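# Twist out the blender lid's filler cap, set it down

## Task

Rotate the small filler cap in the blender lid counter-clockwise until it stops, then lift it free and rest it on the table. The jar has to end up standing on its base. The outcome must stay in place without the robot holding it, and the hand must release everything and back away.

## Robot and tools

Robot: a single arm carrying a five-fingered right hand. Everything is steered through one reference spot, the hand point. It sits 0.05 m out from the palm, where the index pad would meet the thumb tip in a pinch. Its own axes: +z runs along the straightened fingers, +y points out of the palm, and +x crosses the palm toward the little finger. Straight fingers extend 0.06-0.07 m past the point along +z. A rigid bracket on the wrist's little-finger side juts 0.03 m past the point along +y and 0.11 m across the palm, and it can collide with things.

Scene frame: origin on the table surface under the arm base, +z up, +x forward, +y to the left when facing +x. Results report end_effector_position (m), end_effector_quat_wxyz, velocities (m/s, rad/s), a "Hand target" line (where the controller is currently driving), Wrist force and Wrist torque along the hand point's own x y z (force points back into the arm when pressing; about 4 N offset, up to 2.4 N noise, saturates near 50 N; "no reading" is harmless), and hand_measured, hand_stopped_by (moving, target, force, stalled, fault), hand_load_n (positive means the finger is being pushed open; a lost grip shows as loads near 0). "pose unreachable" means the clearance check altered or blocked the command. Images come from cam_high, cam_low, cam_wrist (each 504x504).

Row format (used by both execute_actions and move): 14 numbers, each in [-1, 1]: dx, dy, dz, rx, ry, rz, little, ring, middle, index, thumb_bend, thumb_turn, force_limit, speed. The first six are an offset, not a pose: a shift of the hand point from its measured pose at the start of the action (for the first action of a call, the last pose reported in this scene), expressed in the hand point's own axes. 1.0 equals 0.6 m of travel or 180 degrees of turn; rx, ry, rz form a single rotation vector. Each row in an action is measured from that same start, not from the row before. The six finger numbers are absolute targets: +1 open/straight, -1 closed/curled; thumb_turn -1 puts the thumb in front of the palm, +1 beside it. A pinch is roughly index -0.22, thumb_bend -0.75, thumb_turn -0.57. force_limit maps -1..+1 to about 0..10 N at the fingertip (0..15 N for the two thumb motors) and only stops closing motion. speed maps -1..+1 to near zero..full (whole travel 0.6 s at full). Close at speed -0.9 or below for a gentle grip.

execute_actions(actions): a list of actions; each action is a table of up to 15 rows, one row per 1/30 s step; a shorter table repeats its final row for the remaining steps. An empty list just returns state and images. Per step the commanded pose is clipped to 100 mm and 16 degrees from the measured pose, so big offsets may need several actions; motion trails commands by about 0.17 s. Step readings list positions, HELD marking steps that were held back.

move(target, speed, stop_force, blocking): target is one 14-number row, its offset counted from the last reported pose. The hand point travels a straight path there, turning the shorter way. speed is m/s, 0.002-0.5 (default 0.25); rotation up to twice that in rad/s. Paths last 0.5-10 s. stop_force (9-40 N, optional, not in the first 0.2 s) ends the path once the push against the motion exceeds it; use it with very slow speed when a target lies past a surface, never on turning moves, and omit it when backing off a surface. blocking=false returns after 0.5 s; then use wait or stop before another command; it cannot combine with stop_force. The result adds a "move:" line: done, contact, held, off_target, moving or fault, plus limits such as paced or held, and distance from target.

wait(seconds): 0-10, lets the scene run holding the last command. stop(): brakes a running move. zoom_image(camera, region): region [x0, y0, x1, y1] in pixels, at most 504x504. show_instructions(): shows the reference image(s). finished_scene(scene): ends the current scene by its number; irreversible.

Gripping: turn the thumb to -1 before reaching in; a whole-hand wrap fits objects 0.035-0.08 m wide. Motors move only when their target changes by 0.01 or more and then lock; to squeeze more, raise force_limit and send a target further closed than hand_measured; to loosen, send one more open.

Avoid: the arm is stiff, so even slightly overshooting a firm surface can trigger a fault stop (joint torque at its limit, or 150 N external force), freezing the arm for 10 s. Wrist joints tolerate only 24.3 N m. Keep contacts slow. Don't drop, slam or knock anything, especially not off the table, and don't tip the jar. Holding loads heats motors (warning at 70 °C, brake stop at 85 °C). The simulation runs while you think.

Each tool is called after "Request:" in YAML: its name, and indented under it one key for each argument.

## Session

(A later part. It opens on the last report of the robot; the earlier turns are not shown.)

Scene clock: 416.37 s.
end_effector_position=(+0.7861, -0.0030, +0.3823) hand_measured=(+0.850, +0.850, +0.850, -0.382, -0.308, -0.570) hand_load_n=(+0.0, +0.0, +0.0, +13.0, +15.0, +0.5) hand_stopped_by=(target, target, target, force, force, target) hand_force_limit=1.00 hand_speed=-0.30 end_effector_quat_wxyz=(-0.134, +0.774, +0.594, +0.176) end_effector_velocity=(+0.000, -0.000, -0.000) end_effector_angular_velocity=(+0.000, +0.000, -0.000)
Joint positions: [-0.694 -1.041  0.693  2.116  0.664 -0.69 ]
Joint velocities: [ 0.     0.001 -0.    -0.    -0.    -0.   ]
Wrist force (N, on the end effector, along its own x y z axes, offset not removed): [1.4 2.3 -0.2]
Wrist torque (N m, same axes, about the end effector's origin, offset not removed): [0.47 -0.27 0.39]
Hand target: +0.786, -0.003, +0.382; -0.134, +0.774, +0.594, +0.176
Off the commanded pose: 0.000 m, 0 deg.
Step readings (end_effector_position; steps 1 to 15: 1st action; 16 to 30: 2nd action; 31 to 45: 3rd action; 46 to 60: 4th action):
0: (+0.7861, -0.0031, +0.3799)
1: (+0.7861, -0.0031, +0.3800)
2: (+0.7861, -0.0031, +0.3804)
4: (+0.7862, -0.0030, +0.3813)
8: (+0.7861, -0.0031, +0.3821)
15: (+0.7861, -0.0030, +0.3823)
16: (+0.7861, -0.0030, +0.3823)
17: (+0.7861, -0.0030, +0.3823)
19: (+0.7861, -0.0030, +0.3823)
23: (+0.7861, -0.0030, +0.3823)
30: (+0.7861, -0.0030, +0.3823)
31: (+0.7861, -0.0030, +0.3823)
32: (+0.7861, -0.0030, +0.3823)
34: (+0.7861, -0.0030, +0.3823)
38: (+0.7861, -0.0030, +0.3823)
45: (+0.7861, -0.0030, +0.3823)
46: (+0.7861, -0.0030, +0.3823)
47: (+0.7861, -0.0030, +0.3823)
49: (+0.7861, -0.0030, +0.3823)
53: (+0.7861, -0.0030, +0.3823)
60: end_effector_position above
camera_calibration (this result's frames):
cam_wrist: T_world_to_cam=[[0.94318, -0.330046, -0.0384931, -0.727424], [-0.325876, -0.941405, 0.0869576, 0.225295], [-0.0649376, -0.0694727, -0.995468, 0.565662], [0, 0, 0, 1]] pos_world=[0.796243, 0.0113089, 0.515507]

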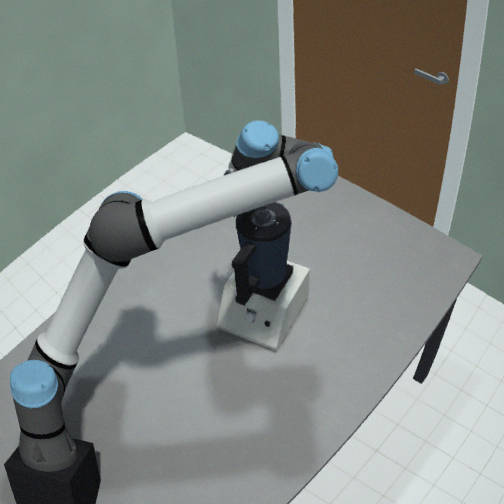

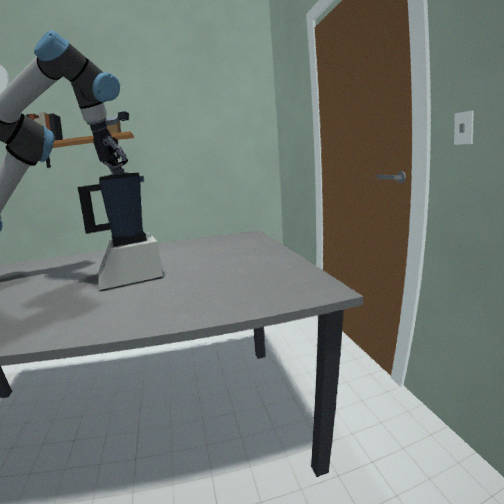

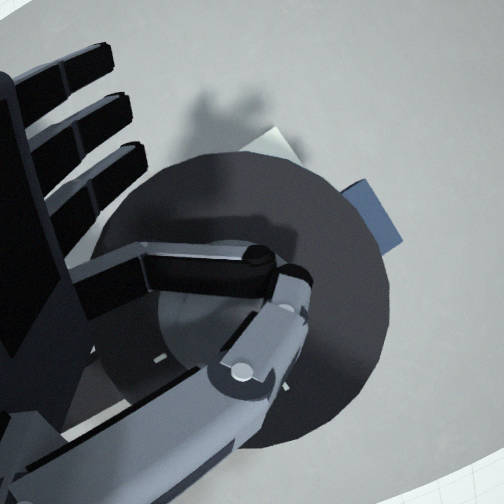

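Request:
execute_actions:
  actions:
    - [[0.008,0,-0.03,0,0,0,0.85,0.85,0.85,0.0,0.1,-0.57,1,0.5]]
    - [[-0.015,0,0,0,0,0,0.85,0.85,-0.1,-0.1,0.1,-1,1,0.5]]
    - [[0,0,0,0,0,0,0.85,0.85,-0.1,-0.1,0.1,-1,1,0.5]]

Scene clock: 430.43 s.
end_effector_position=(+0.7831, -0.0141, +0.3966) hand_measured=(+0.850, +0.850, -0.100, -0.100, +0.100, -1.000) hand_load_n=(+0.0, +0.0, +0.0, +0.0, +0.0, +0.0) hand_stopped_by=(target, target, target, target, target, target) hand_force_limit=1.00 hand_speed=0.50 end_effector_quat_wxyz=(-0.134, +0.774, +0.594, +0.176) end_effector_velocity=(+0.000, +0.000, -0.000) end_effector_angular_velocity=(+0.001, -0.000, +0.000)
Joint positions: [-0.727 -1.038  0.678  2.168  0.671 -0.742]
Joint velocities: [ 0.  0.  0.  0. -0. -0.]
Wrist force (N, on the end effector, along its own x y z axes, offset not removed): [0.2 2.4 1.6]
Wrist torque (N m, same axes, about the end effector's origin, offset not removed): [0.32 -0.12 0.20]
Hand target: +0.783, -0.014, +0.397; -0.134, +0.774, +0.594, +0.176
Off the commanded pose: 0.000 m, 0 deg.
Step readings (end_effector_position; steps 1 to 15: 1st action; 16 to 30: 2nd action; 31 to 45: 3rd action):
0: (+0.7861, -0.0030, +0.3823)
1: (+0.7861, -0.0031, +0.3825)
2: (+0.7861, -0.0039, +0.3851)
4: (+0.7857, -0.0050, +0.3925)
8: (+0.7853, -0.0059, +0.3989)
15: (+0.7852, -0.0063, +0.4005)
16: (+0.7852, -0.0064, +0.4005)
17: (+0.7849, -0.0077, +0.4000)
19: (+0.7841, -0.0107, +0.3985)
23: (+0.7834, -0.0134, +0.3971)
30: (+0.7832, -0.0141, +0.3967)
31: (+0.7831, -0.0141, +0.3966)
32: (+0.7831, -0.0141, +0.3966)
34: (+0.7831, -0.0141, +0.3966)
38: (+0.7831, -0.0141, +0.3966)
45: end_effector_position above
camera_calibration (this result's frames):
cam_wrist: T_world_to_cam=[[0.943171, -0.330091, -0.0383074, -0.727812], [-0.325925, -0.941375, 0.0870945, 0.212635], [-0.0648107, -0.0696597, -0.995463, 0.578849], [0, 0, 0, 1]] pos_world=[0.793271, 0.000247831, 0.529823]

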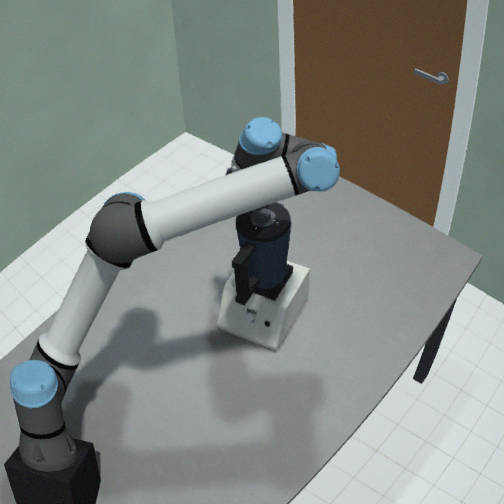

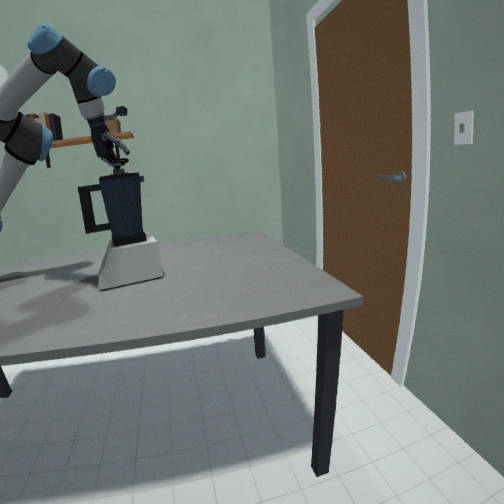

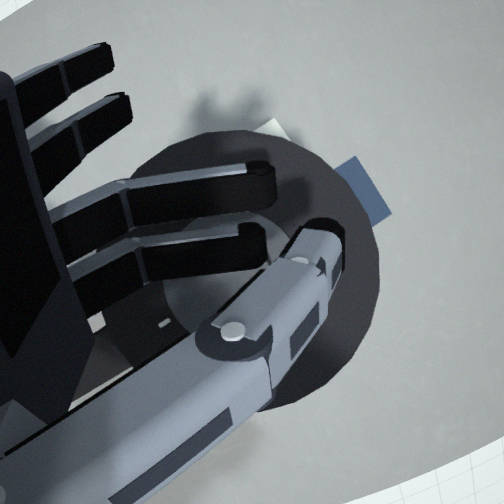

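Request:
move:
  target: [0.035,0,-0.075,0,0,0,0.85,0.85,0.85,0.3,0.05,-0.85,1,0.5]
  speed: 0.3

Scene clock: 436.40 s.
end_effector_position=(+0.7831, -0.0146, +0.4461) hand_measured=(+0.850, +0.850, +0.850, +0.300, +0.050, -0.850) hand_load_n=(+0.0, +0.0, +0.0, +0.0, +0.0, +0.0) hand_stopped_by=(target, target, target, target, target, target) hand_force_limit=1.00 hand_speed=0.50 end_effector_quat_wxyz=(-0.134, +0.774, +0.594, +0.176) end_effector_velocity=(+0.000, -0.000, +0.002) end_effector_angular_velocity=(+0.000, +0.001, +0.001)
Joint positions: [-0.78  -1.025  0.557  2.339  0.685 -0.823]
Joint velocities: [-0.002  0.004 -0.011  0.011  0.002 -0.004]
Wrist force (N, on the end effector, along its own x y z axes, offset not removed): [2.0 5.1 1.4]
Wrist torque (N m, same axes, about the end effector's origin, offset not removed): [0.72 -0.23 0.56]
Hand target: +0.783, -0.015, +0.446; -0.134, +0.774, +0.594, +0.176
Off the commanded pose: 0.000 m, 0 deg.
move: done
camera_calibration (this result's frames):
cam_wrist: T_world_to_cam=[[0.94314, -0.330209, -0.0380642, -0.726104], [-0.326052, -0.941321, 0.087206, 0.207952], [-0.0646269, -0.0698366, -0.995463, 0.627905], [0, 0, 0, 1]] pos_world=[0.793201, -0.000165546, 0.579283]

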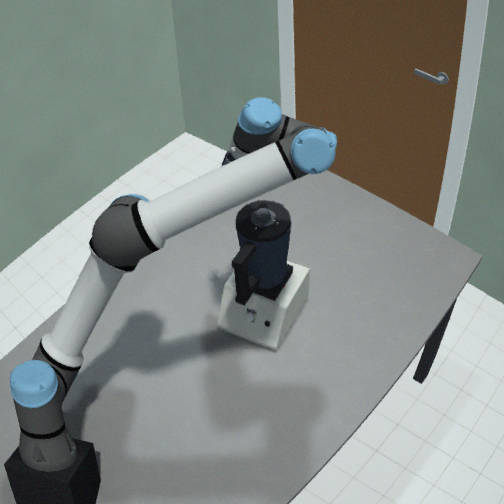

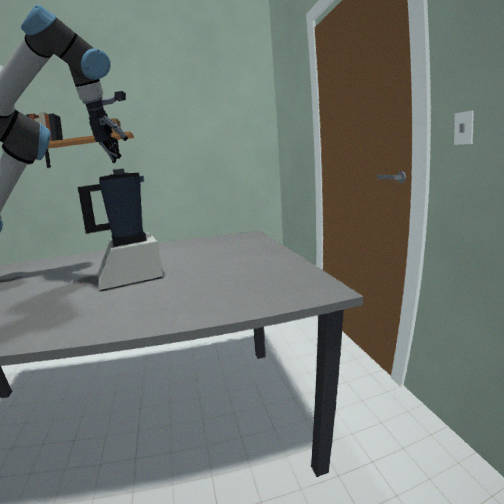

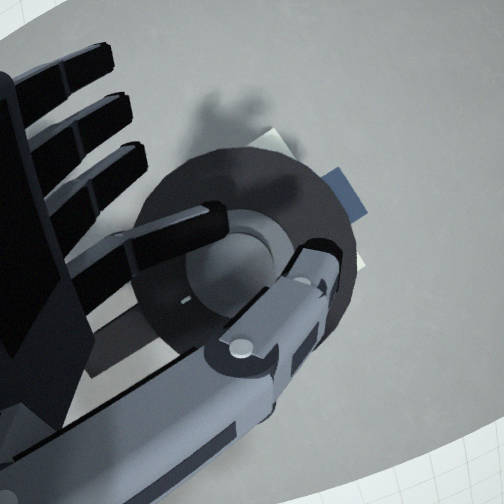

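Request:
move:
  target: [-0.0457,0.0112,0.0448,0,0.36,0,0.85,0.85,0.85,0.3,0.05,-0.85,1,0.5]
  speed: 0.3

Request:
move:
  target: [-0.07,0,0,0,0,0,0.85,0.85,0.85,0.3,0.05,-0.85,1,0.5]
  speed: 0.06
  stop_force: 12

Scene clock: 441.27 s.
end_effector_position=(+0.7859, -0.0293, +0.4097) hand_measured=(+0.850, +0.850, +0.850, +0.300, +0.050, -0.850) hand_load_n=(+0.0, +0.0, +0.0, +0.0, +0.0, +0.0) hand_stopped_by=(target, target, target, target, target, target) hand_force_limit=1.00 hand_speed=0.50 end_effector_quat_wxyz=(-0.430, +0.561, +0.429, +0.562) end_effector_velocity=(-0.000, +0.000, -0.000) end_effector_angular_velocity=(+0.010, -0.003, +0.000)
Joint positions: [-0.787 -1.103  1.555  3.287  0.77  -2.404]
Joint velocities: [ 0.002  0.001  0.004  0.006  0.006 -0.01 ]
Wrist force (N, on the end effector, along its own x y z axes, offset not removed): [-1.2 4.5 -0.6]
Wrist torque (N m, same axes, about the end effector's origin, offset not removed): [0.78 0.12 0.16]
Hand target: +0.786, -0.029, +0.410; -0.430, +0.560, +0.429, +0.563
Off the commanded pose: 0.001 m, 0 deg.
move: done
camera_calibration (this result's frames):
cam_wrist: T_world_to_cam=[[0.962801, -0.257021, -0.0833898, -0.72971], [-0.199722, -0.469036, -0.8603, 0.500888], [0.182003, 0.844953, -0.502921, 0.221984], [0, 0, 0, 1]] pos_world=[0.762202, -0.140183, 0.481704]

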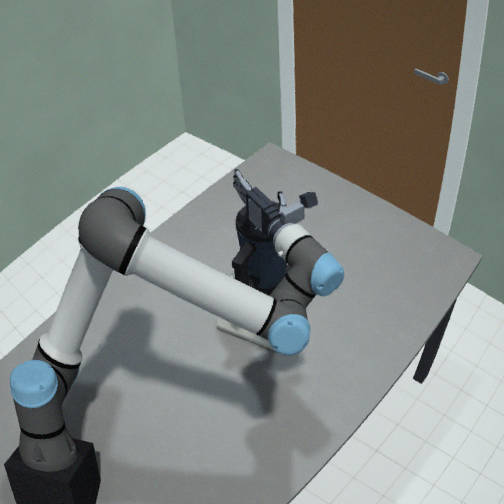

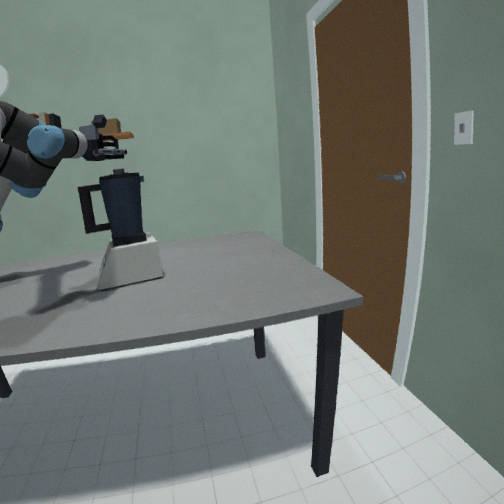

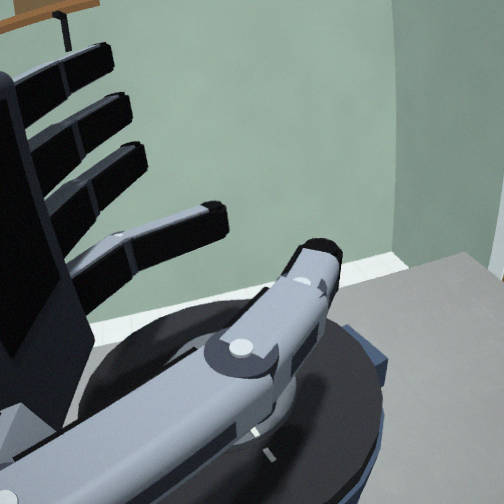

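Scene clock: 442.33 s.
end_effector_position=(+0.7859, -0.0291, +0.3679) hand_measured=(+0.850, +0.850, +0.850, +0.300, +0.050, -0.850) hand_load_n=(+0.0, +0.0, +0.0, +0.0, +0.0, +0.0) hand_stopped_by=(target, target, target, target, target, target) hand_force_limit=1.00 hand_speed=0.50 end_effector_quat_wxyz=(-0.430, +0.561, +0.429, +0.562) end_effector_velocity=(-0.000, +0.000, -0.002) end_effector_angular_velocity=(+0.000, -0.000, +0.000)
Joint positions: [-0.751 -1.053  1.575  3.238  0.741 -2.433]
Joint velocities: [ 0.002  0.003  0.001 -0.002 -0.001 -0.002]
Wrist force (N, on the end effector, along its own x y z axes, offset not removed): [-0.9 5.5 -1.2]
Wrist torque (N m, same axes, about the end effector's origin, offset not removed): [0.95 0.25 0.37]
Hand target: +0.786, -0.029, +0.368; -0.430, +0.561, +0.429, +0.562
Off the commanded pose: 0.000 m, 0 deg.
move: done
camera_calibration (this result's frames):
cam_wrist: T_world_to_cam=[[0.962813, -0.256986, -0.0833631, -0.733149], [-0.199682, -0.469051, -0.860301, 0.464983], [0.181984, 0.844955, -0.502924, 0.200817], [0, 0, 0, 1]] pos_world=[0.762189, -0.13999, 0.439903]

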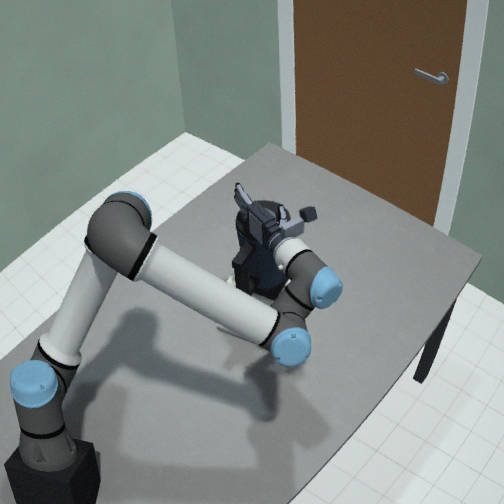

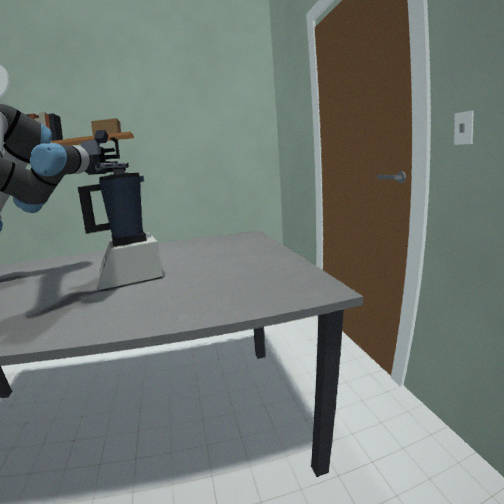

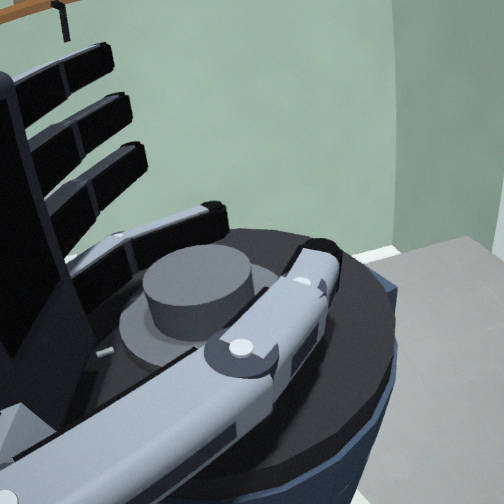

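Now I'll close the index and thumb together.

Request:
execute_actions:
  actions:
    - [[0,0,0,0,0,0,0.85,0.85,0.85,-0.8,-0.9,-0.85,1,-0.3]]
    - [[0,0,0,0,0,0,0.85,0.85,0.85,-0.8,-0.9,-0.85,1,-0.3]]
    - [[0,0,0,0,0,0,0.85,0.85,0.85,-0.8,-0.9,-0.85,1,-0.3]]
    - [[0,0,0,0,0,0,0.85,0.85,0.85,-0.8,-0.9,-0.85,1,-0.3]]

Scene clock: 445.93 s.
end_effector_position=(+0.7858, -0.0290, +0.3679) hand_measured=(+0.850, +0.850, +0.850, -0.262, -0.672, -0.850) hand_load_n=(+0.0, +0.0, +0.0, +14.5, +14.5, -12.0) hand_stopped_by=(target, target, target, force, force, target) hand_force_limit=1.00 hand_speed=-0.30 end_effector_quat_wxyz=(-0.430, +0.560, +0.429, +0.562) end_effector_velocity=(+0.000, +0.000, +0.000) end_effector_angular_velocity=(-0.000, +0.000, +0.000)
Joint positions: [-0.751 -1.053  1.575  3.238  0.741 -2.433]
Joint velocities: [ 0. -0. -0.  0. -0.  0.]
Wrist force (N, on the end effector, along its own x y z axes, offset not removed): [17.0 8.5 8.2]
Wrist torque (N m, same axes, about the end effector's origin, offset not removed): [0.82 0.07 0.49]
Hand target: +0.786, -0.029, +0.368; -0.430, +0.560, +0.429, +0.562
Off the commanded pose: 0.000 m, 0 deg.
Step readings (end_effector_position; steps 1 to 15: 1st action; 16 to 30: 2nd action; 31 to 45: 3rd action; 46 to 60: 4th action):
0: (+0.7859, -0.0291, +0.3677)
1: (+0.7859, -0.0291, +0.3677)
2: (+0.7859, -0.0291, +0.3677)
4: (+0.7859, -0.0291, +0.3677)
8: (+0.7859, -0.0291, +0.3677)
15: (+0.7858, -0.0290, +0.3679)
16: (+0.7858, -0.0290, +0.3679)
17: (+0.7858, -0.0290, +0.3680)
19: (+0.7858, -0.0290, +0.3680)
23: (+0.7858, -0.0290, +0.3680)
30: (+0.7858, -0.0290, +0.3679)
31: (+0.7858, -0.0290, +0.3679)
32: (+0.7858, -0.0290, +0.3679)
34: (+0.7858, -0.0290, +0.3679)
38: (+0.7858, -0.0290, +0.3679)
45: (+0.7858, -0.0290, +0.3679)
46: (+0.7858, -0.0290, +0.3679)
47: (+0.7858, -0.0290, +0.3679)
49: (+0.7858, -0.0290, +0.3679)
53: (+0.7858, -0.0290, +0.3679)
60: end_effector_position above
camera_calibration (this result's frames):
cam_wrist: T_world_to_cam=[[0.962868, -0.256806, -0.083284, -0.733162], [-0.199506, -0.469004, -0.860368, 0.464965], [0.181887, 0.845036, -0.502823, 0.200821], [0, 0, 0, 1]] pos_world=[0.762174, -0.139911, 0.439958]

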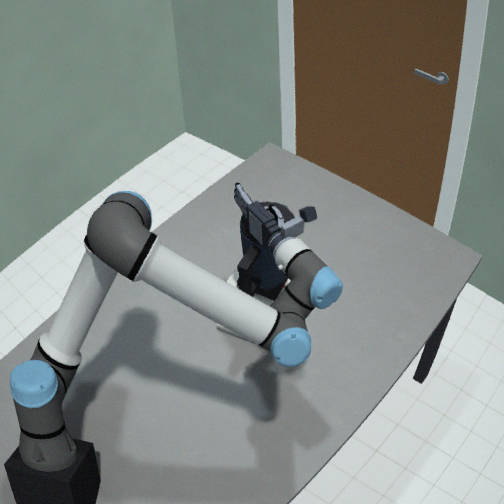

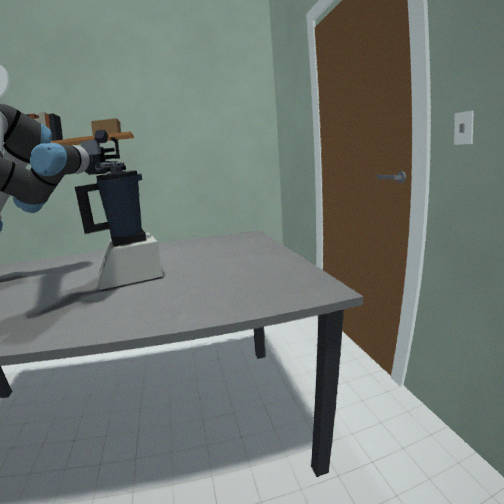

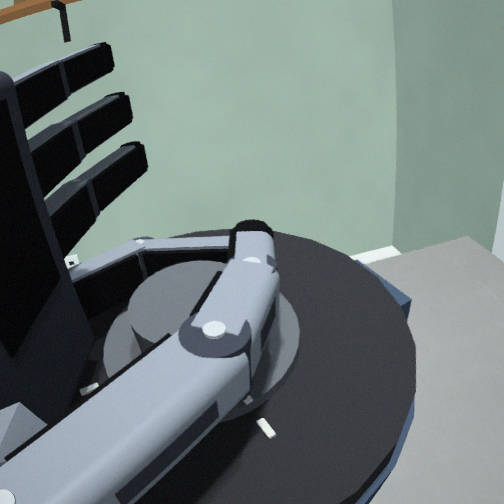

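Request:
move:
  target: [0.05,0,0,0,0,0,0.85,0.85,0.85,-0.8,-0.9,-0.85,1,-0.3]
  speed: 0.04

Scene clock: 448.43 s.
end_effector_position=(+0.7858, -0.0291, +0.3977) hand_measured=(+0.850, +0.850, +0.850, -0.262, -0.672, -0.850) hand_load_n=(+0.0, +0.0, +0.0, +13.0, +14.0, -6.5) hand_stopped_by=(target, target, target, force, force, target) hand_force_limit=1.00 hand_speed=-0.30 end_effector_quat_wxyz=(-0.430, +0.560, +0.429, +0.562) end_effector_velocity=(-0.000, -0.000, +0.002) end_effector_angular_velocity=(+0.001, +0.002, -0.000)
Joint positions: [-0.776 -1.09   1.562  3.272  0.762 -2.412]
Joint velocities: [-0.002 -0.002 -0.001  0.003  0.002  0.003]
Wrist force (N, on the end effector, along its own x y z axes, offset not removed): [0.1 2.7 -0.8]
Wrist torque (N m, same axes, about the end effector's origin, offset not removed): [0.49 0.06 0.19]
Hand target: +0.786, -0.029, +0.398; -0.430, +0.560, +0.429, +0.562
Off the commanded pose: 0.000 m, 0 deg.
move: done
camera_calibration (this result's frames):
cam_wrist: T_world_to_cam=[[0.962859, -0.256832, -0.0833017, -0.730705], [-0.199534, -0.468996, -0.860366, 0.490567], [0.181901, 0.845033, -0.502824, 0.215912], [0, 0, 0, 1]] pos_world=[0.762176, -0.140046, 0.469764]

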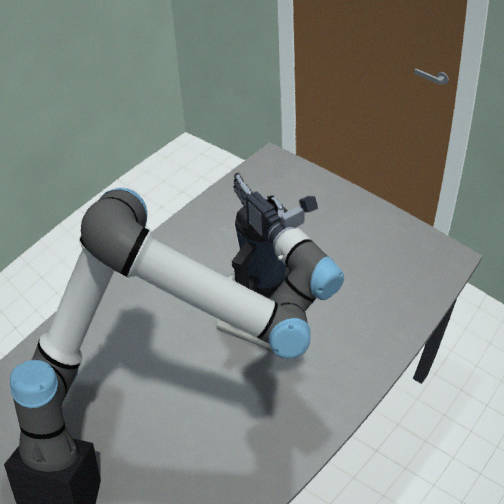

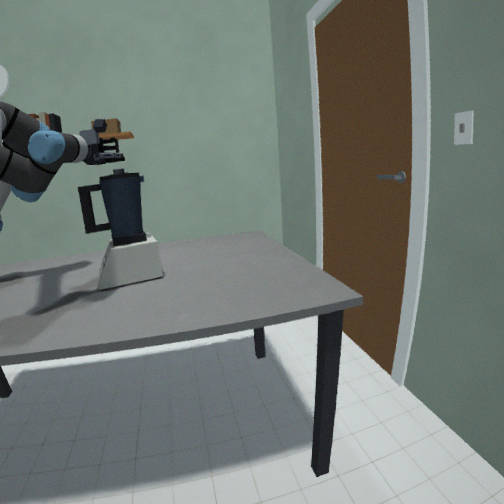

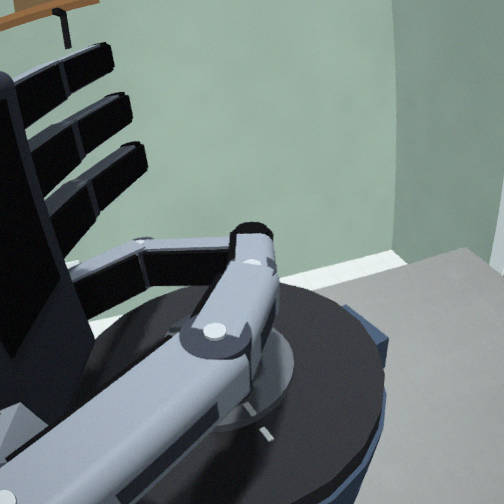

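Request:
execute_actions:
  actions:
    - [[0,0,0,0,0,0,0.85,0.85,0.85,0.3,0.05,-0.57,1,0.5]]
    - [[0,0.025,-0.003,0,0,0,0.85,0.85,0.85,0.3,0.05,-0.57,1,0.5]]

Request:
move:
  target: [-0.0495,0,0,0,0,0,0.85,0.85,0.85,0.3,0.05,-0.57,1,0.5]
  speed: 0.06
  stop_force: 12

Scene clock: 457.00 s.
end_effector_position=(+0.7997, -0.0347, +0.3978) hand_measured=(+0.850, +0.850, +0.850, +0.300, +0.050, -0.570) hand_load_n=(+0.0, +0.0, +0.0, +0.0, +0.0, +0.0) hand_stopped_by=(target, target, target, target, target, target) hand_force_limit=1.00 hand_speed=0.50 end_effector_quat_wxyz=(-0.430, +0.560, +0.429, +0.562) end_effector_velocity=(+0.001, -0.001, -0.000) end_effector_angular_velocity=(-0.000, -0.000, -0.000)
Joint positions: [-0.768 -1.065  1.51   3.305  0.754 -2.42 ]
Joint velocities: [ 0.     0.003 -0.006  0.003 -0.001 -0.001]
Wrist force (N, on the end effector, along its own x y z axes, offset not removed): [0.8 6.1 0.6]
Wrist torque (N m, same axes, about the end effector's origin, offset not removed): [0.82 -0.02 0.29]
Hand target: +0.800, -0.035, +0.398; -0.430, +0.560, +0.429, +0.562
Off the commanded pose: 0.000 m, 0 deg.
Step readings (end_effector_position; steps 1 to 15: 1st action; 16 to 30: 2nd action):
0: (+0.7858, -0.0291, +0.3979)
1: (+0.7858, -0.0291, +0.3979)
2: (+0.7858, -0.0291, +0.3979)
4: (+0.7858, -0.0291, +0.3979)
8: (+0.7858, -0.0291, +0.3979)
15: (+0.7858, -0.0292, +0.3978)
16: (+0.7859, -0.0292, +0.3977)
17: (+0.7878, -0.0301, +0.3972)
19: (+0.7932, -0.0323, +0.3973)
23: (+0.7982, -0.0342, +0.3977)
30: end_effector_position above
camera_calibration (this result's frames):
cam_wrist: T_world_to_cam=[[0.962865, -0.256844, -0.0831955, -0.74556], [-0.199461, -0.469071, -0.860341, 0.490671], [0.181949, 0.844987, -0.502883, 0.218129], [0, 0, 0, 1]] pos_world=[0.776055, -0.145649, 0.469811]

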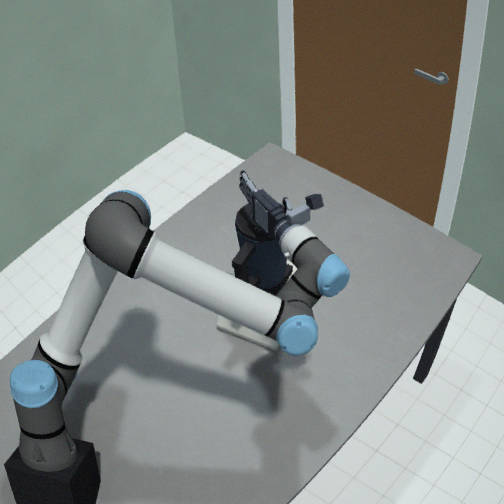

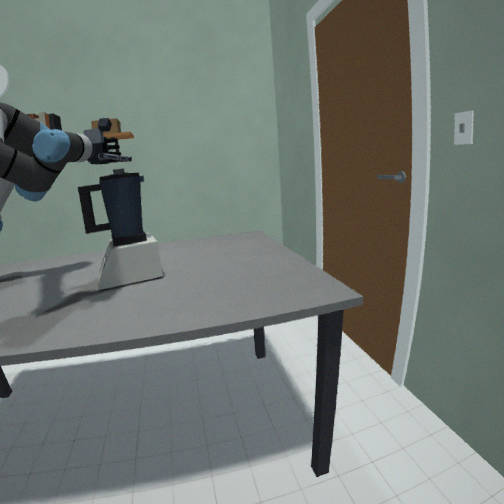

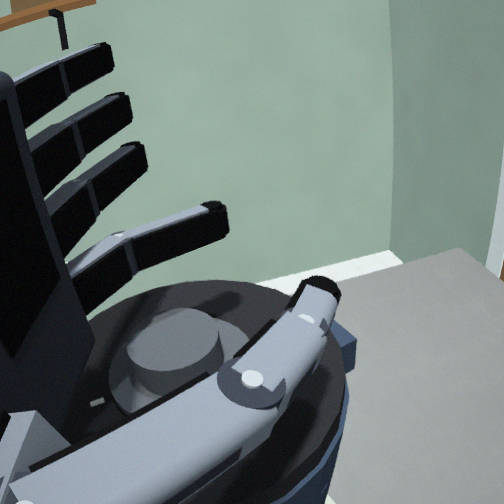

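Scene clock: 457.83 s.
end_effector_position=(+0.7997, -0.0346, +0.3719) hand_measured=(+0.850, +0.850, +0.850, +0.300, +0.050, -0.570) hand_load_n=(+0.0, +0.0, +0.0, -1.5, +0.0, +0.0) hand_stopped_by=(target, target, target, target, target, target) hand_force_limit=1.00 hand_speed=0.50 end_effector_quat_wxyz=(-0.430, +0.560, +0.429, +0.562) end_effector_velocity=(+0.000, -0.001, +0.005) end_effector_angular_velocity=(-0.000, +0.006, -0.005)
Joint positions: [-0.746 -1.035  1.522  3.276  0.737 -2.438]
Joint velocities: [-0.006 -0.007 -0.001  0.009  0.     0.008]
Wrist force (N, on the end effector, along its own x y z axes, offset not removed): [50.0 7.5 0.9]
Wrist torque (N m, same axes, about the end effector's origin, offset not removed): [0.52 2.44 2.06]
Hand target: +0.800, -0.035, +0.373; -0.430, +0.560, +0.429, +0.562
Off the commanded pose: 0.004 m, 0 deg.
move: contact
camera_calibration (this result's frames):
cam_wrist: T_world_to_cam=[[0.962836, -0.256882, -0.0834133, -0.747506], [-0.199661, -0.468999, -0.860335, 0.468662], [0.181884, 0.845016, -0.502858, 0.205024], [0, 0, 0, 1]] pos_world=[0.776009, -0.145468, 0.443952]

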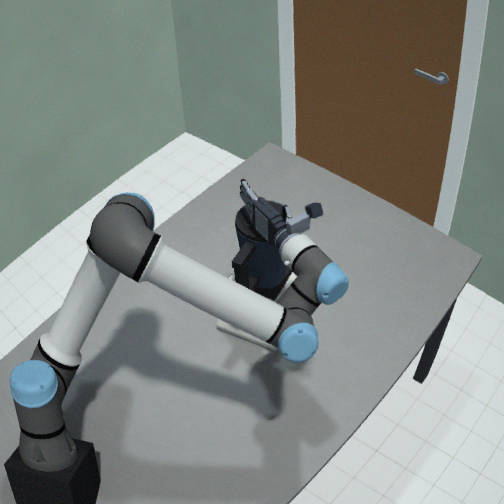

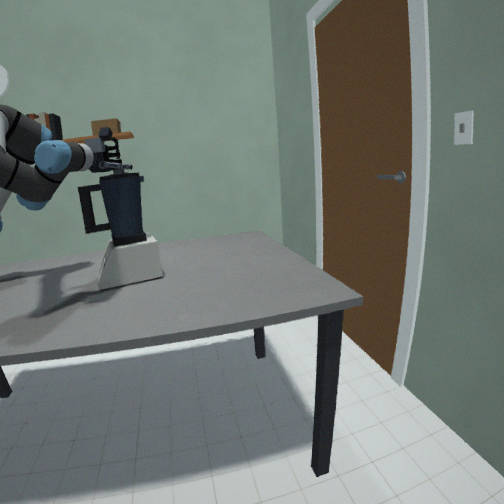

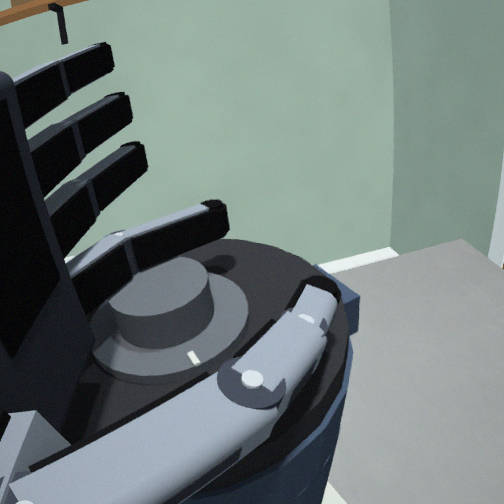

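Request:
execute_actions:
  actions:
    - [[0.02,0,0,0,0,0,0.85,0.85,0.85,0.3,0.05,-0.57,1,0.5]]
    - [[0,-0.015,0,0,0,0,0.85,0.85,0.85,0.3,0.05,-0.57,1,0.5]]

Scene clock: 460.43 s.
end_effector_position=(+0.7911, -0.0323, +0.3839) hand_measured=(+0.850, +0.850, +0.850, +0.300, +0.050, -0.570) hand_load_n=(+0.0, +0.0, +0.0, +0.0, +0.0, +0.0) hand_stopped_by=(target, target, target, target, target, target) hand_force_limit=1.00 hand_speed=0.50 end_effector_quat_wxyz=(-0.430, +0.560, +0.429, +0.562) end_effector_velocity=(-0.001, +0.000, +0.000) end_effector_angular_velocity=(-0.000, -0.000, +0.000)
Joint positions: [-0.762 -1.062  1.547  3.268  0.75  -2.424]
Joint velocities: [-0.    -0.002  0.003 -0.002  0.001  0.001]
Wrist force (N, on the end effector, along its own x y z axes, offset not removed): [-1.2 5.6 -1.4]
Wrist torque (N m, same axes, about the end effector's origin, offset not removed): [0.92 0.20 0.33]
Hand target: +0.791, -0.032, +0.384; -0.430, +0.561, +0.429, +0.562
Off the commanded pose: 0.000 m, 0 deg.
Step readings (end_effector_position; steps 1 to 15: 1st action; 16 to 30: 2nd action):
0: (+0.7997, -0.0346, +0.3729)
1: (+0.7997, -0.0346, +0.3731)
2: (+0.7997, -0.0347, +0.3748)
4: (+0.7997, -0.0347, +0.3791)
8: (+0.7997, -0.0346, +0.3828)
15: (+0.7997, -0.0346, +0.3838)
16: (+0.7996, -0.0346, +0.3840)
17: (+0.7983, -0.0342, +0.3842)
19: (+0.7949, -0.0332, +0.3841)
23: (+0.7919, -0.0325, +0.3839)
30: end_effector_position above
camera_calibration (this result's frames):
cam_wrist: T_world_to_cam=[[0.962837, -0.256879, -0.0834199, -0.737635], [-0.199665, -0.469, -0.860333, 0.478268], [0.181877, 0.845016, -0.50286, 0.210673], [0, 0, 0, 1]] pos_world=[0.767399, -0.143196, 0.455876]

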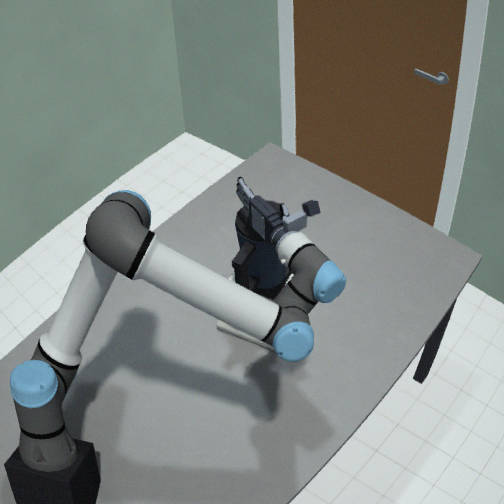

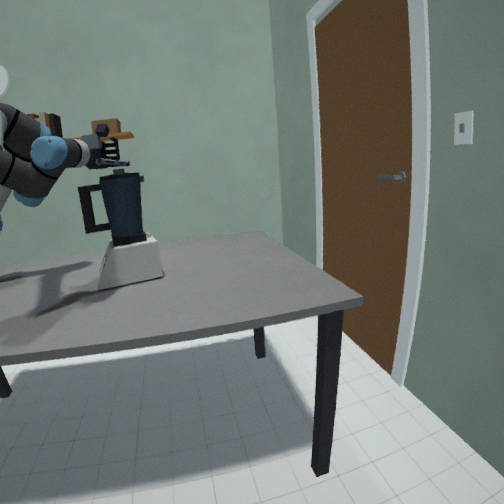

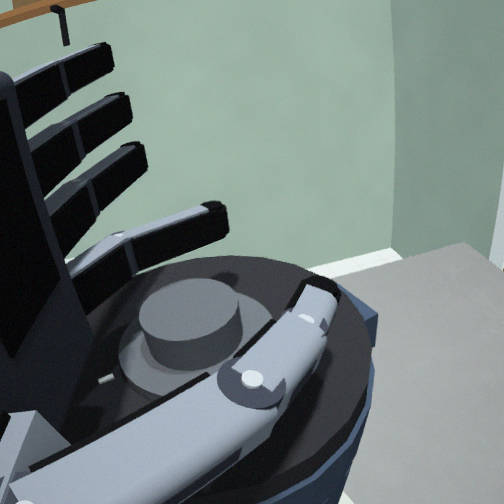

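Request:
move:
  target: [-0.0265,0,0,0,0,0,0.85,0.85,0.85,0.5,0.05,-0.57,1,0.5]
  speed: 0.03
  stop_force: 10

Scene clock: 465.10 s.
end_effector_position=(+0.7910, -0.0322, +0.3681) hand_measured=(+0.850, +0.850, +0.850, +0.500, +0.050, -0.570) hand_load_n=(+0.0, +0.0, +0.0, +0.0, +0.0, +0.0) hand_stopped_by=(target, target, target, target, target, target) hand_force_limit=1.00 hand_speed=0.50 end_effector_quat_wxyz=(-0.430, +0.560, +0.429, +0.562) end_effector_velocity=(+0.000, -0.000, -0.001) end_effector_angular_velocity=(-0.001, -0.001, +0.001)
Joint positions: [-0.749 -1.043  1.554  3.25   0.739 -2.435]
Joint velocities: [ 0.001  0.002 -0.    -0.002 -0.001 -0.002]
Wrist force (N, on the end effector, along its own x y z axes, offset not removed): [2.0 2.1 -0.6]
Wrist torque (N m, same axes, about the end effector's origin, offset not removed): [0.36 -0.26 0.18]
Hand target: +0.791, -0.032, +0.368; -0.430, +0.560, +0.429, +0.562
Off the commanded pose: 0.000 m, 0 deg.
move: done
camera_calibration (this result's frames):
cam_wrist: T_world_to_cam=[[0.962841, -0.256865, -0.0834099, -0.738931], [-0.199651, -0.469006, -0.860333, 0.464729], [0.18187, 0.845017, -0.502862, 0.202691], [0, 0, 0, 1]] pos_world=[0.767393, -0.143122, 0.440114]

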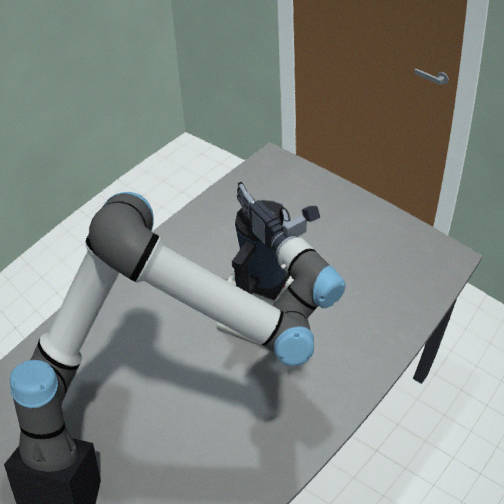

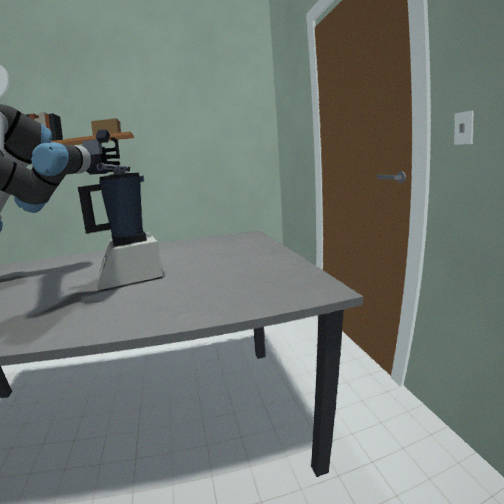

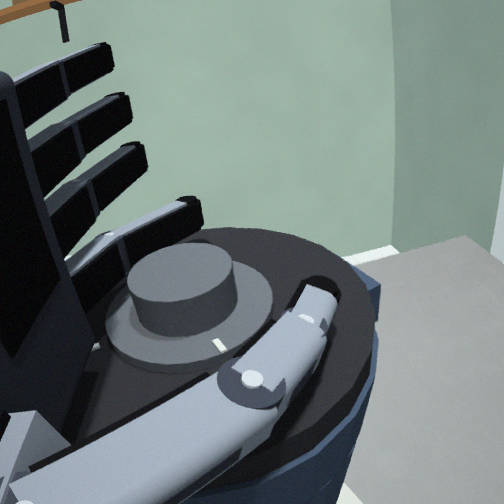

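Request:
execute_actions:
  actions:
    - [[0,0.014,0.005,0,0,0,0.85,0.85,0.85,0.1,0.05,-0.57,1,0]]
    - [[0,0,0,0,0,0,0.85,0.85,0.85,-0.12,0.05,-0.57,1,0]]
    - [[0,0,0,0,0,0,0.85,0.85,0.85,-0.12,-1,-0.57,1,-0.3]]
    - [[0,0,0,0,0,0,0.85,0.85,0.85,-0.12,-1,-0.57,1,-0.3]]
    - [[0,0,0,0,0,0,0.85,0.85,0.85,-0.8,-1,-0.57,1,-0.3]]
    - [[0,0,0,0,0,0,0.85,0.85,0.85,-0.8,-0.98,-0.57,1,-0.3]]
    - [[0,0,0,0,0,0,0.85,0.85,0.85,-0.8,-0.98,-0.57,1,-0.3]]

Scene clock: 471.30 s.
end_effector_position=(+0.7999, -0.0315, +0.3681) hand_measured=(+0.850, +0.850, +0.850, -0.240, -0.828, -0.570) hand_load_n=(+0.0, +0.0, +0.0, +11.5, +14.5, +0.0) hand_stopped_by=(target, target, target, force, force, target) hand_force_limit=1.00 hand_speed=-0.30 end_effector_quat_wxyz=(-0.430, +0.561, +0.429, +0.562) end_effector_velocity=(+0.000, -0.000, -0.000) end_effector_angular_velocity=(-0.001, -0.000, -0.001)
Joint positions: [-0.74  -1.035  1.529  3.274  0.732 -2.443]
Joint velocities: [-0.     0.    -0.     0.    -0.001 -0.001]
Wrist force (N, on the end effector, along its own x y z axes, offset not removed): [0.1 4.9 6.0]
Wrist torque (N m, same axes, about the end effector's origin, offset not removed): [0.55 -0.10 0.44]
Hand target: +0.800, -0.032, +0.368; -0.430, +0.561, +0.429, +0.562
Off the commanded pose: 0.000 m, 0 deg.
Step readings (end_effector_position; steps 1 to 15: 1st action; 16 to 30: 2nd action; 31 to 45: 3rd action; 46 to 60: 4th action; 61 to 75: 5th action; 76 to 90: 6th action; 91 to 105: 7th action):
0: (+0.7910, -0.0322, +0.3680)
1: (+0.7911, -0.0322, +0.3679)
2: (+0.7925, -0.0321, +0.3677)
4: (+0.7959, -0.0318, +0.3678)
8: (+0.7989, -0.0315, +0.3680)
15: (+0.7999, -0.0315, +0.3681)
16: (+0.7999, -0.0315, +0.3681)
17: (+0.7999, -0.0315, +0.3681)
19: (+0.7999, -0.0315, +0.3681)
23: (+0.7999, -0.0315, +0.3681)
30: (+0.7999, -0.0315, +0.3681)
31: (+0.7999, -0.0315, +0.3681)
32: (+0.7999, -0.0315, +0.3681)
34: (+0.7999, -0.0315, +0.3681)
38: (+0.7999, -0.0315, +0.3681)
45: (+0.7999, -0.0315, +0.3681)
46: (+0.7999, -0.0315, +0.3681)
47: (+0.7999, -0.0315, +0.3681)
49: (+0.7999, -0.0315, +0.3681)
53: (+0.7999, -0.0315, +0.3681)
60: (+0.7999, -0.0315, +0.3681)
61: (+0.7999, -0.0315, +0.3681)
62: (+0.7999, -0.0315, +0.3681)
64: (+0.7999, -0.0315, +0.3681)
68: (+0.7999, -0.0315, +0.3681)
75: (+0.7999, -0.0315, +0.3681)
76: (+0.7999, -0.0315, +0.3681)
77: (+0.7999, -0.0315, +0.3681)
79: (+0.7999, -0.0315, +0.3681)
83: (+0.7999, -0.0315, +0.3681)
90: (+0.7999, -0.0315, +0.3681)
91: (+0.7999, -0.0315, +0.3681)
92: (+0.7999, -0.0315, +0.3681)
94: (+0.7999, -0.0315, +0.3681)
98: (+0.7999, -0.0315, +0.3681)
105: end_effector_position above
camera_calibration (this result's frames):
cam_wrist: T_world_to_cam=[[0.962834, -0.256888, -0.0834219, -0.747253], [-0.199675, -0.469011, -0.860325, 0.466833], [0.181882, 0.845007, -0.502874, 0.200477], [0, 0, 0, 1]] pos_world=[0.776232, -0.142415, 0.440106]

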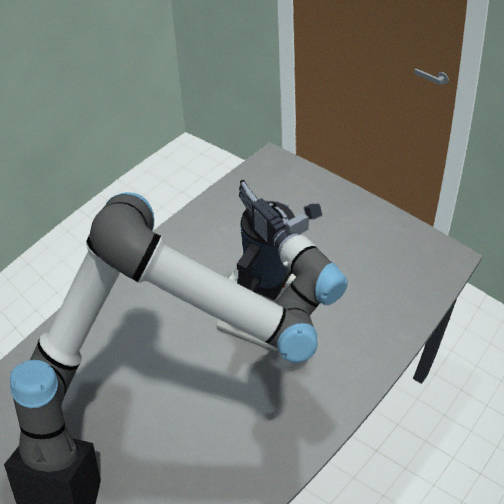

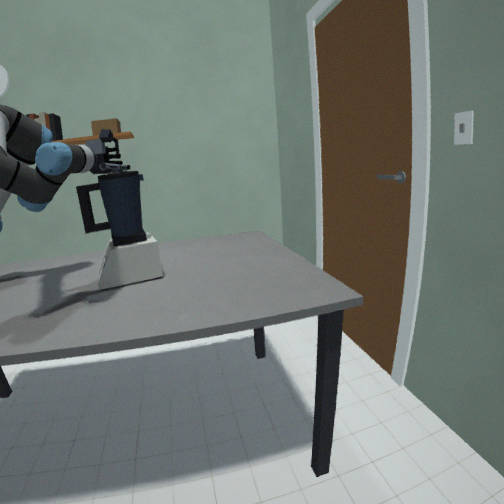

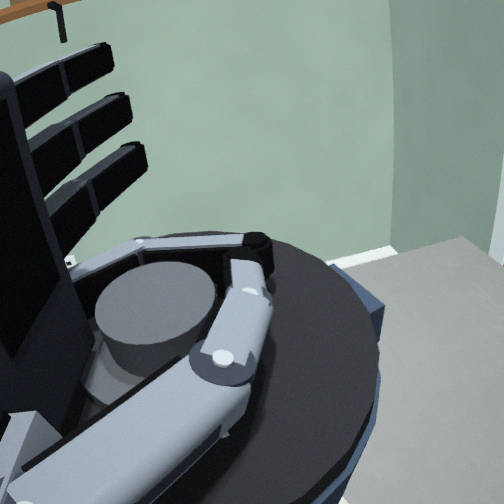

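Request:
move:
  target: [0.05,0,0,0,0,0,0.85,0.85,0.85,-0.8,-0.98,-0.57,1,-0.3]
  speed: 0.03

Scene clock: 474.00 s.
end_effector_position=(+0.7999, -0.0316, +0.3979) hand_measured=(+0.850, +0.850, +0.850, -0.240, -0.828, -0.570) hand_load_n=(+0.0, +0.0, +0.0, +11.5, +11.5, +0.0) hand_stopped_by=(target, target, target, force, force, target) hand_force_limit=1.00 hand_speed=-0.30 end_effector_quat_wxyz=(-0.430, +0.561, +0.429, +0.562) end_effector_velocity=(-0.000, -0.000, +0.001) end_effector_angular_velocity=(-0.000, -0.000, -0.000)
Joint positions: [-0.765 -1.07   1.515  3.307  0.752 -2.422]
Joint velocities: [-0.001 -0.002 -0.001  0.002  0.001  0.001]
Wrist force (N, on the end effector, along its own x y z axes, offset not removed): [0.4 4.5 1.9]
Wrist torque (N m, same axes, about the end effector's origin, offset not removed): [0.60 -0.18 0.36]
Hand target: +0.800, -0.032, +0.398; -0.430, +0.561, +0.429, +0.562
Off the commanded pose: 0.000 m, 0 deg.
move: done
camera_calibration (this result's frames):
cam_wrist: T_world_to_cam=[[0.962826, -0.256914, -0.0834399, -0.744794], [-0.199702, -0.469003, -0.860323, 0.492476], [0.181895, 0.845004, -0.502875, 0.215592], [0, 0, 0, 1]] pos_world=[0.77624, -0.142551, 0.469958]

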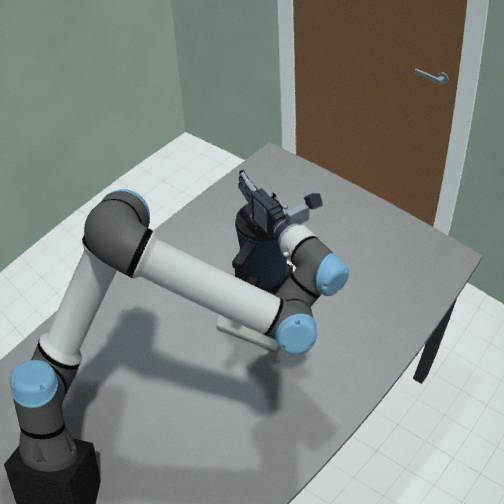

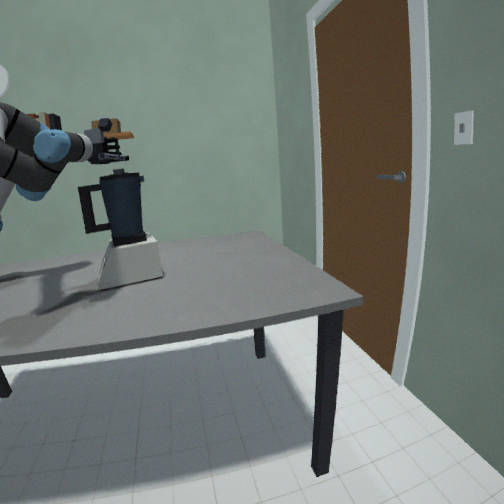

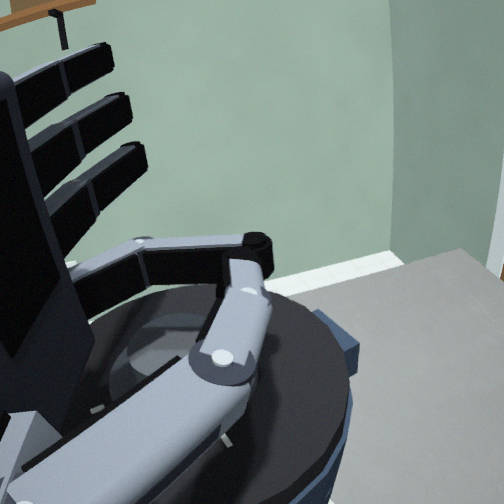

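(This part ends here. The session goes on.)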